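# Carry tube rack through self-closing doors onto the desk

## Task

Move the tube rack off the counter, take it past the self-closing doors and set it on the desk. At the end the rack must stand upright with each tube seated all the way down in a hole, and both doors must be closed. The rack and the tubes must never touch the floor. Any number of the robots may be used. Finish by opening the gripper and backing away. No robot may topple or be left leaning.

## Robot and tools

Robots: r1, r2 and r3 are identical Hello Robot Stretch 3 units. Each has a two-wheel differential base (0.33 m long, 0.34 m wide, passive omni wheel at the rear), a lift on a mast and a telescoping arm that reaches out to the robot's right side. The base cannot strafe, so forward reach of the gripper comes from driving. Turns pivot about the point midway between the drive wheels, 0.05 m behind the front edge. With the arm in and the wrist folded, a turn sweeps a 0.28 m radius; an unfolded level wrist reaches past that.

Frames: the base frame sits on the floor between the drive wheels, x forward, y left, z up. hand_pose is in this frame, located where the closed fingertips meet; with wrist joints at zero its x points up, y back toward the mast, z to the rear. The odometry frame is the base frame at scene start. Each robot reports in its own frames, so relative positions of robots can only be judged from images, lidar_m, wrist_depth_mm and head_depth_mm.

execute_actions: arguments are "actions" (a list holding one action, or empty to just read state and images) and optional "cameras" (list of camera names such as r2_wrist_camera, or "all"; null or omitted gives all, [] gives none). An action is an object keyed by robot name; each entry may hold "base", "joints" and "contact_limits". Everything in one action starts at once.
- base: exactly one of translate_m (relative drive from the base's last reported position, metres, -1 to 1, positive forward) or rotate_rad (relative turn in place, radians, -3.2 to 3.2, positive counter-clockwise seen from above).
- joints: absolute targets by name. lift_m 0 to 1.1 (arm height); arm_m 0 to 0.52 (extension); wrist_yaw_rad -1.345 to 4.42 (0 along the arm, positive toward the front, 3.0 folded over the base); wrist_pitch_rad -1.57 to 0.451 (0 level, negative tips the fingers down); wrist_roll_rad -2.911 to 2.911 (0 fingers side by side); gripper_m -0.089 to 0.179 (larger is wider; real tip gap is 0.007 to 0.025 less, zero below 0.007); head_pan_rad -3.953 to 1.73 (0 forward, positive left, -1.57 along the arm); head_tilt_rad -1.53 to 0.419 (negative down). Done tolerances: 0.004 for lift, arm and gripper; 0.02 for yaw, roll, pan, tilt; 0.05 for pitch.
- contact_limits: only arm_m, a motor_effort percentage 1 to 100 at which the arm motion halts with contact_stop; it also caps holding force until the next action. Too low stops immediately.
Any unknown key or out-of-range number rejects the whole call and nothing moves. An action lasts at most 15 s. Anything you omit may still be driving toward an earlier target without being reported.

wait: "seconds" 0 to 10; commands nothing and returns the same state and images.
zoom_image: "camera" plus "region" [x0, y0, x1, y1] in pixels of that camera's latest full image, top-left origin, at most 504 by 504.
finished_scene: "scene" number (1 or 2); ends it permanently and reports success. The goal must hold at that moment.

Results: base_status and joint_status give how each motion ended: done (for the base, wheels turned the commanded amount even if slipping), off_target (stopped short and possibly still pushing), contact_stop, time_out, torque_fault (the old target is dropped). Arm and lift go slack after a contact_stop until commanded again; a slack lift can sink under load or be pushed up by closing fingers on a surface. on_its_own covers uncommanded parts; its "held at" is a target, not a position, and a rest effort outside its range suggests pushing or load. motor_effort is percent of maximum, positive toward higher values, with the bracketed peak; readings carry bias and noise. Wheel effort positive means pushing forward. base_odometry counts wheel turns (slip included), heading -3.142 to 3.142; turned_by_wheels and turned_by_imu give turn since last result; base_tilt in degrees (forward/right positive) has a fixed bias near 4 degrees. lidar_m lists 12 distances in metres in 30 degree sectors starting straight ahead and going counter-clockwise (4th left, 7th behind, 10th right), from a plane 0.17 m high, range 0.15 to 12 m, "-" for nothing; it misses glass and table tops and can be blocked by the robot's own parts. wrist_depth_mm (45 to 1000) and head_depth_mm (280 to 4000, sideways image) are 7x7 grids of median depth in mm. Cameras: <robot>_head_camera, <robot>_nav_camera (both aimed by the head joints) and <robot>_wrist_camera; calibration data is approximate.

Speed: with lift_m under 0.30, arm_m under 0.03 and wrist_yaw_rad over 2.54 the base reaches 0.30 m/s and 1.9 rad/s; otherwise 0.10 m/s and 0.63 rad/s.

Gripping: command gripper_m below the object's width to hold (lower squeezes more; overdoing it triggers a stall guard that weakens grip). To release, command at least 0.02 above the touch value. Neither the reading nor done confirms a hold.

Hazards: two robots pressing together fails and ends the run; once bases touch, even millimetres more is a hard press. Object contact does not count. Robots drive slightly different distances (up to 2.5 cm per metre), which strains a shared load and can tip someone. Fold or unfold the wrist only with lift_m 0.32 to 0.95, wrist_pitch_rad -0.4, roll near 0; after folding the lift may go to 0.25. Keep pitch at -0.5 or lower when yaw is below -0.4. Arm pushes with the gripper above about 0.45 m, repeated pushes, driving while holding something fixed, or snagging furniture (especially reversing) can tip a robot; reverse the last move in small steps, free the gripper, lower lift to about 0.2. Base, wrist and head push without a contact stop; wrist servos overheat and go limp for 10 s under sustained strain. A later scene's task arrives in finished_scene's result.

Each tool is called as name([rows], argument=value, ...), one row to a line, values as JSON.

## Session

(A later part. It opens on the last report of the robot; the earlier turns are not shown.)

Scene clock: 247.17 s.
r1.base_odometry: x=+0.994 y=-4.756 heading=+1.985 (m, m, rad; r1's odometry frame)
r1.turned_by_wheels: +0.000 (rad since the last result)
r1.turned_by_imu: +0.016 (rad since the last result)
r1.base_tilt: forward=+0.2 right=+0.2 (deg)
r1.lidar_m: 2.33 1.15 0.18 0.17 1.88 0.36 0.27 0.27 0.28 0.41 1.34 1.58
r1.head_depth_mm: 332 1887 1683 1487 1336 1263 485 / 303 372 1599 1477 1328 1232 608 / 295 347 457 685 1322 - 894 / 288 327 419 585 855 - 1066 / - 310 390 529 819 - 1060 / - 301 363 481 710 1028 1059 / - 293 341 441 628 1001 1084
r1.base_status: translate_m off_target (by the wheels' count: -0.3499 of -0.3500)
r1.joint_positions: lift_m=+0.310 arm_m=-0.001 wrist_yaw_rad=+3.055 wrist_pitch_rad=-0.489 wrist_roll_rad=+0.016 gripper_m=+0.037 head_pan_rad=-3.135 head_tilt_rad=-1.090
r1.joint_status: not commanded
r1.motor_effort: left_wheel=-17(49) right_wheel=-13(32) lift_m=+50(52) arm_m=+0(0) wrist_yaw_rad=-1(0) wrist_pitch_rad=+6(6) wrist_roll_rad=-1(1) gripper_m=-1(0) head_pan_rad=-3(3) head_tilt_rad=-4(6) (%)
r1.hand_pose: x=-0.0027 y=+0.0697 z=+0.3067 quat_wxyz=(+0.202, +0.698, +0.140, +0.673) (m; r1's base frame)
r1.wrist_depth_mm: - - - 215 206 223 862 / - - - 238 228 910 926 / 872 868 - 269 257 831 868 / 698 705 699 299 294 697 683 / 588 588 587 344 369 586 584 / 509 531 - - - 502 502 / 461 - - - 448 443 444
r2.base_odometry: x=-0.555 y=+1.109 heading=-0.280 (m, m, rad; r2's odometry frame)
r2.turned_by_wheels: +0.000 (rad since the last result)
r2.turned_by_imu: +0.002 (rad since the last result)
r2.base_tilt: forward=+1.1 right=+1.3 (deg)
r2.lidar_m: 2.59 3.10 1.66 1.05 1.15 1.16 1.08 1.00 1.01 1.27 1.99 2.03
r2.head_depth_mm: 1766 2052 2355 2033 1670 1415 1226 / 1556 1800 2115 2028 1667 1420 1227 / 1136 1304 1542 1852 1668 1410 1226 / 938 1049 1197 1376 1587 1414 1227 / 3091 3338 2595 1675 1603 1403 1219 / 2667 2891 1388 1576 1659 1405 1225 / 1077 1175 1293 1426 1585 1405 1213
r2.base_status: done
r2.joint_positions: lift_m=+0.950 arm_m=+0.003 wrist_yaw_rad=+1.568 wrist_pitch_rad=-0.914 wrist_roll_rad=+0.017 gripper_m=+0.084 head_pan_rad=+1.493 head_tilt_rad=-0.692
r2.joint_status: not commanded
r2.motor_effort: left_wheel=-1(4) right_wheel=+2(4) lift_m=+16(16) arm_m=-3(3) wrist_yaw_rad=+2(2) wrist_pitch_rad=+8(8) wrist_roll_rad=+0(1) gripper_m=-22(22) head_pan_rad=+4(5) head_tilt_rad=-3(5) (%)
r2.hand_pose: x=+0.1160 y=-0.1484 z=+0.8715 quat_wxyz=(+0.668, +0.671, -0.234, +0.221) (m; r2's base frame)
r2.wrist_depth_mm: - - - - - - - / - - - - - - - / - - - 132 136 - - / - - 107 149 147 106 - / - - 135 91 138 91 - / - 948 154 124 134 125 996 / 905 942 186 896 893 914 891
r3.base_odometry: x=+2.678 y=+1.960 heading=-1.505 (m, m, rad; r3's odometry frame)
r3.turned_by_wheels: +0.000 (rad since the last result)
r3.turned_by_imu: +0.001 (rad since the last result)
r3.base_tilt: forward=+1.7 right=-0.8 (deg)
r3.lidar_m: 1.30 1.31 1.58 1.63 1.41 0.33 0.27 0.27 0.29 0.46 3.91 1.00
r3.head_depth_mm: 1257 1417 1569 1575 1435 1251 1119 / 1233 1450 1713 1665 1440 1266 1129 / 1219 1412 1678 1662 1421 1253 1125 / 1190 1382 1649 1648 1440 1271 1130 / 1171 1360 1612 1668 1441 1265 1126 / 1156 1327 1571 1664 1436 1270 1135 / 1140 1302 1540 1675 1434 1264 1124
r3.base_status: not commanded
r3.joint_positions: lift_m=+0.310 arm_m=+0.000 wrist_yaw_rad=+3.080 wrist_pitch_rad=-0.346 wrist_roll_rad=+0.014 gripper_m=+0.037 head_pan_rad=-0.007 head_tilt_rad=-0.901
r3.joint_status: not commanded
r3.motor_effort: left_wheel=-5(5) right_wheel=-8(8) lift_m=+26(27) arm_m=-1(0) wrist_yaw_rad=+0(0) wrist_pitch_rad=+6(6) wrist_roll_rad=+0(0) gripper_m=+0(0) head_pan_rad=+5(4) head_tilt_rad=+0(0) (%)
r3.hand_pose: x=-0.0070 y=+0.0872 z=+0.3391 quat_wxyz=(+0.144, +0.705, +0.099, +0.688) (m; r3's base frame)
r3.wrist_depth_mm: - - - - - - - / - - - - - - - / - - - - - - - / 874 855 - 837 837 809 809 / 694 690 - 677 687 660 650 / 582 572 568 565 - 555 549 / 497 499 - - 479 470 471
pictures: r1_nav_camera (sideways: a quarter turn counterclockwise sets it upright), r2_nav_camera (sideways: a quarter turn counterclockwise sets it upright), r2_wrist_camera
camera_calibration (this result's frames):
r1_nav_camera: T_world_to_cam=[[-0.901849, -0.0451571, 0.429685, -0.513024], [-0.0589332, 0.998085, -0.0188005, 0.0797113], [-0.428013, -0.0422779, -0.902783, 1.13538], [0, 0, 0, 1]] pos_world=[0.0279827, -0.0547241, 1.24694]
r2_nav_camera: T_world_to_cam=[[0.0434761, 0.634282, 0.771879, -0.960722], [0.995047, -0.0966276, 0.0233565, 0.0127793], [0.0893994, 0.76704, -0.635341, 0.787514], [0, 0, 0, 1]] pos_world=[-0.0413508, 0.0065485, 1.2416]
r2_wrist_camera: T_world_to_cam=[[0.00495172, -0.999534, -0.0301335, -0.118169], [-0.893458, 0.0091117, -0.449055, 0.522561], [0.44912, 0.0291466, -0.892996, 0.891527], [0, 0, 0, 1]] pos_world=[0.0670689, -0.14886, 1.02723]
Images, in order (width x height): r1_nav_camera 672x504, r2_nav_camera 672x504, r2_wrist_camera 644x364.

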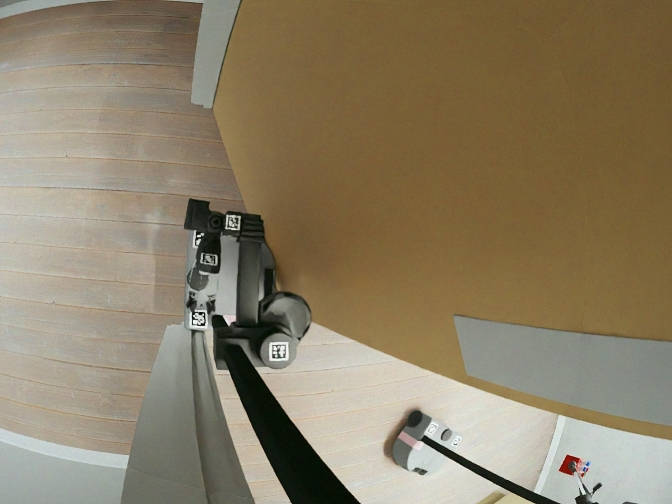

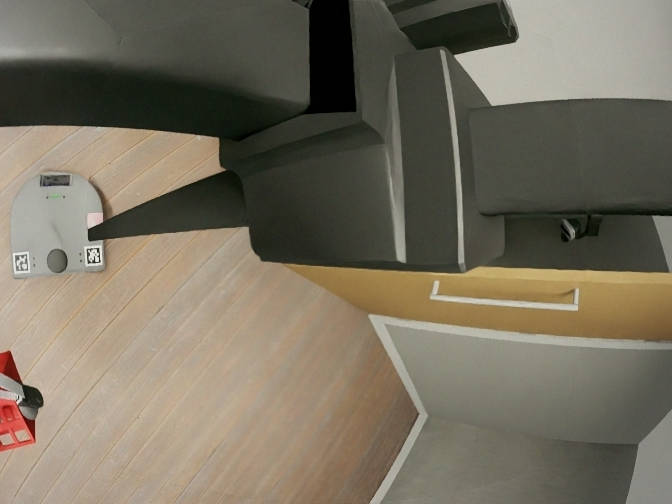

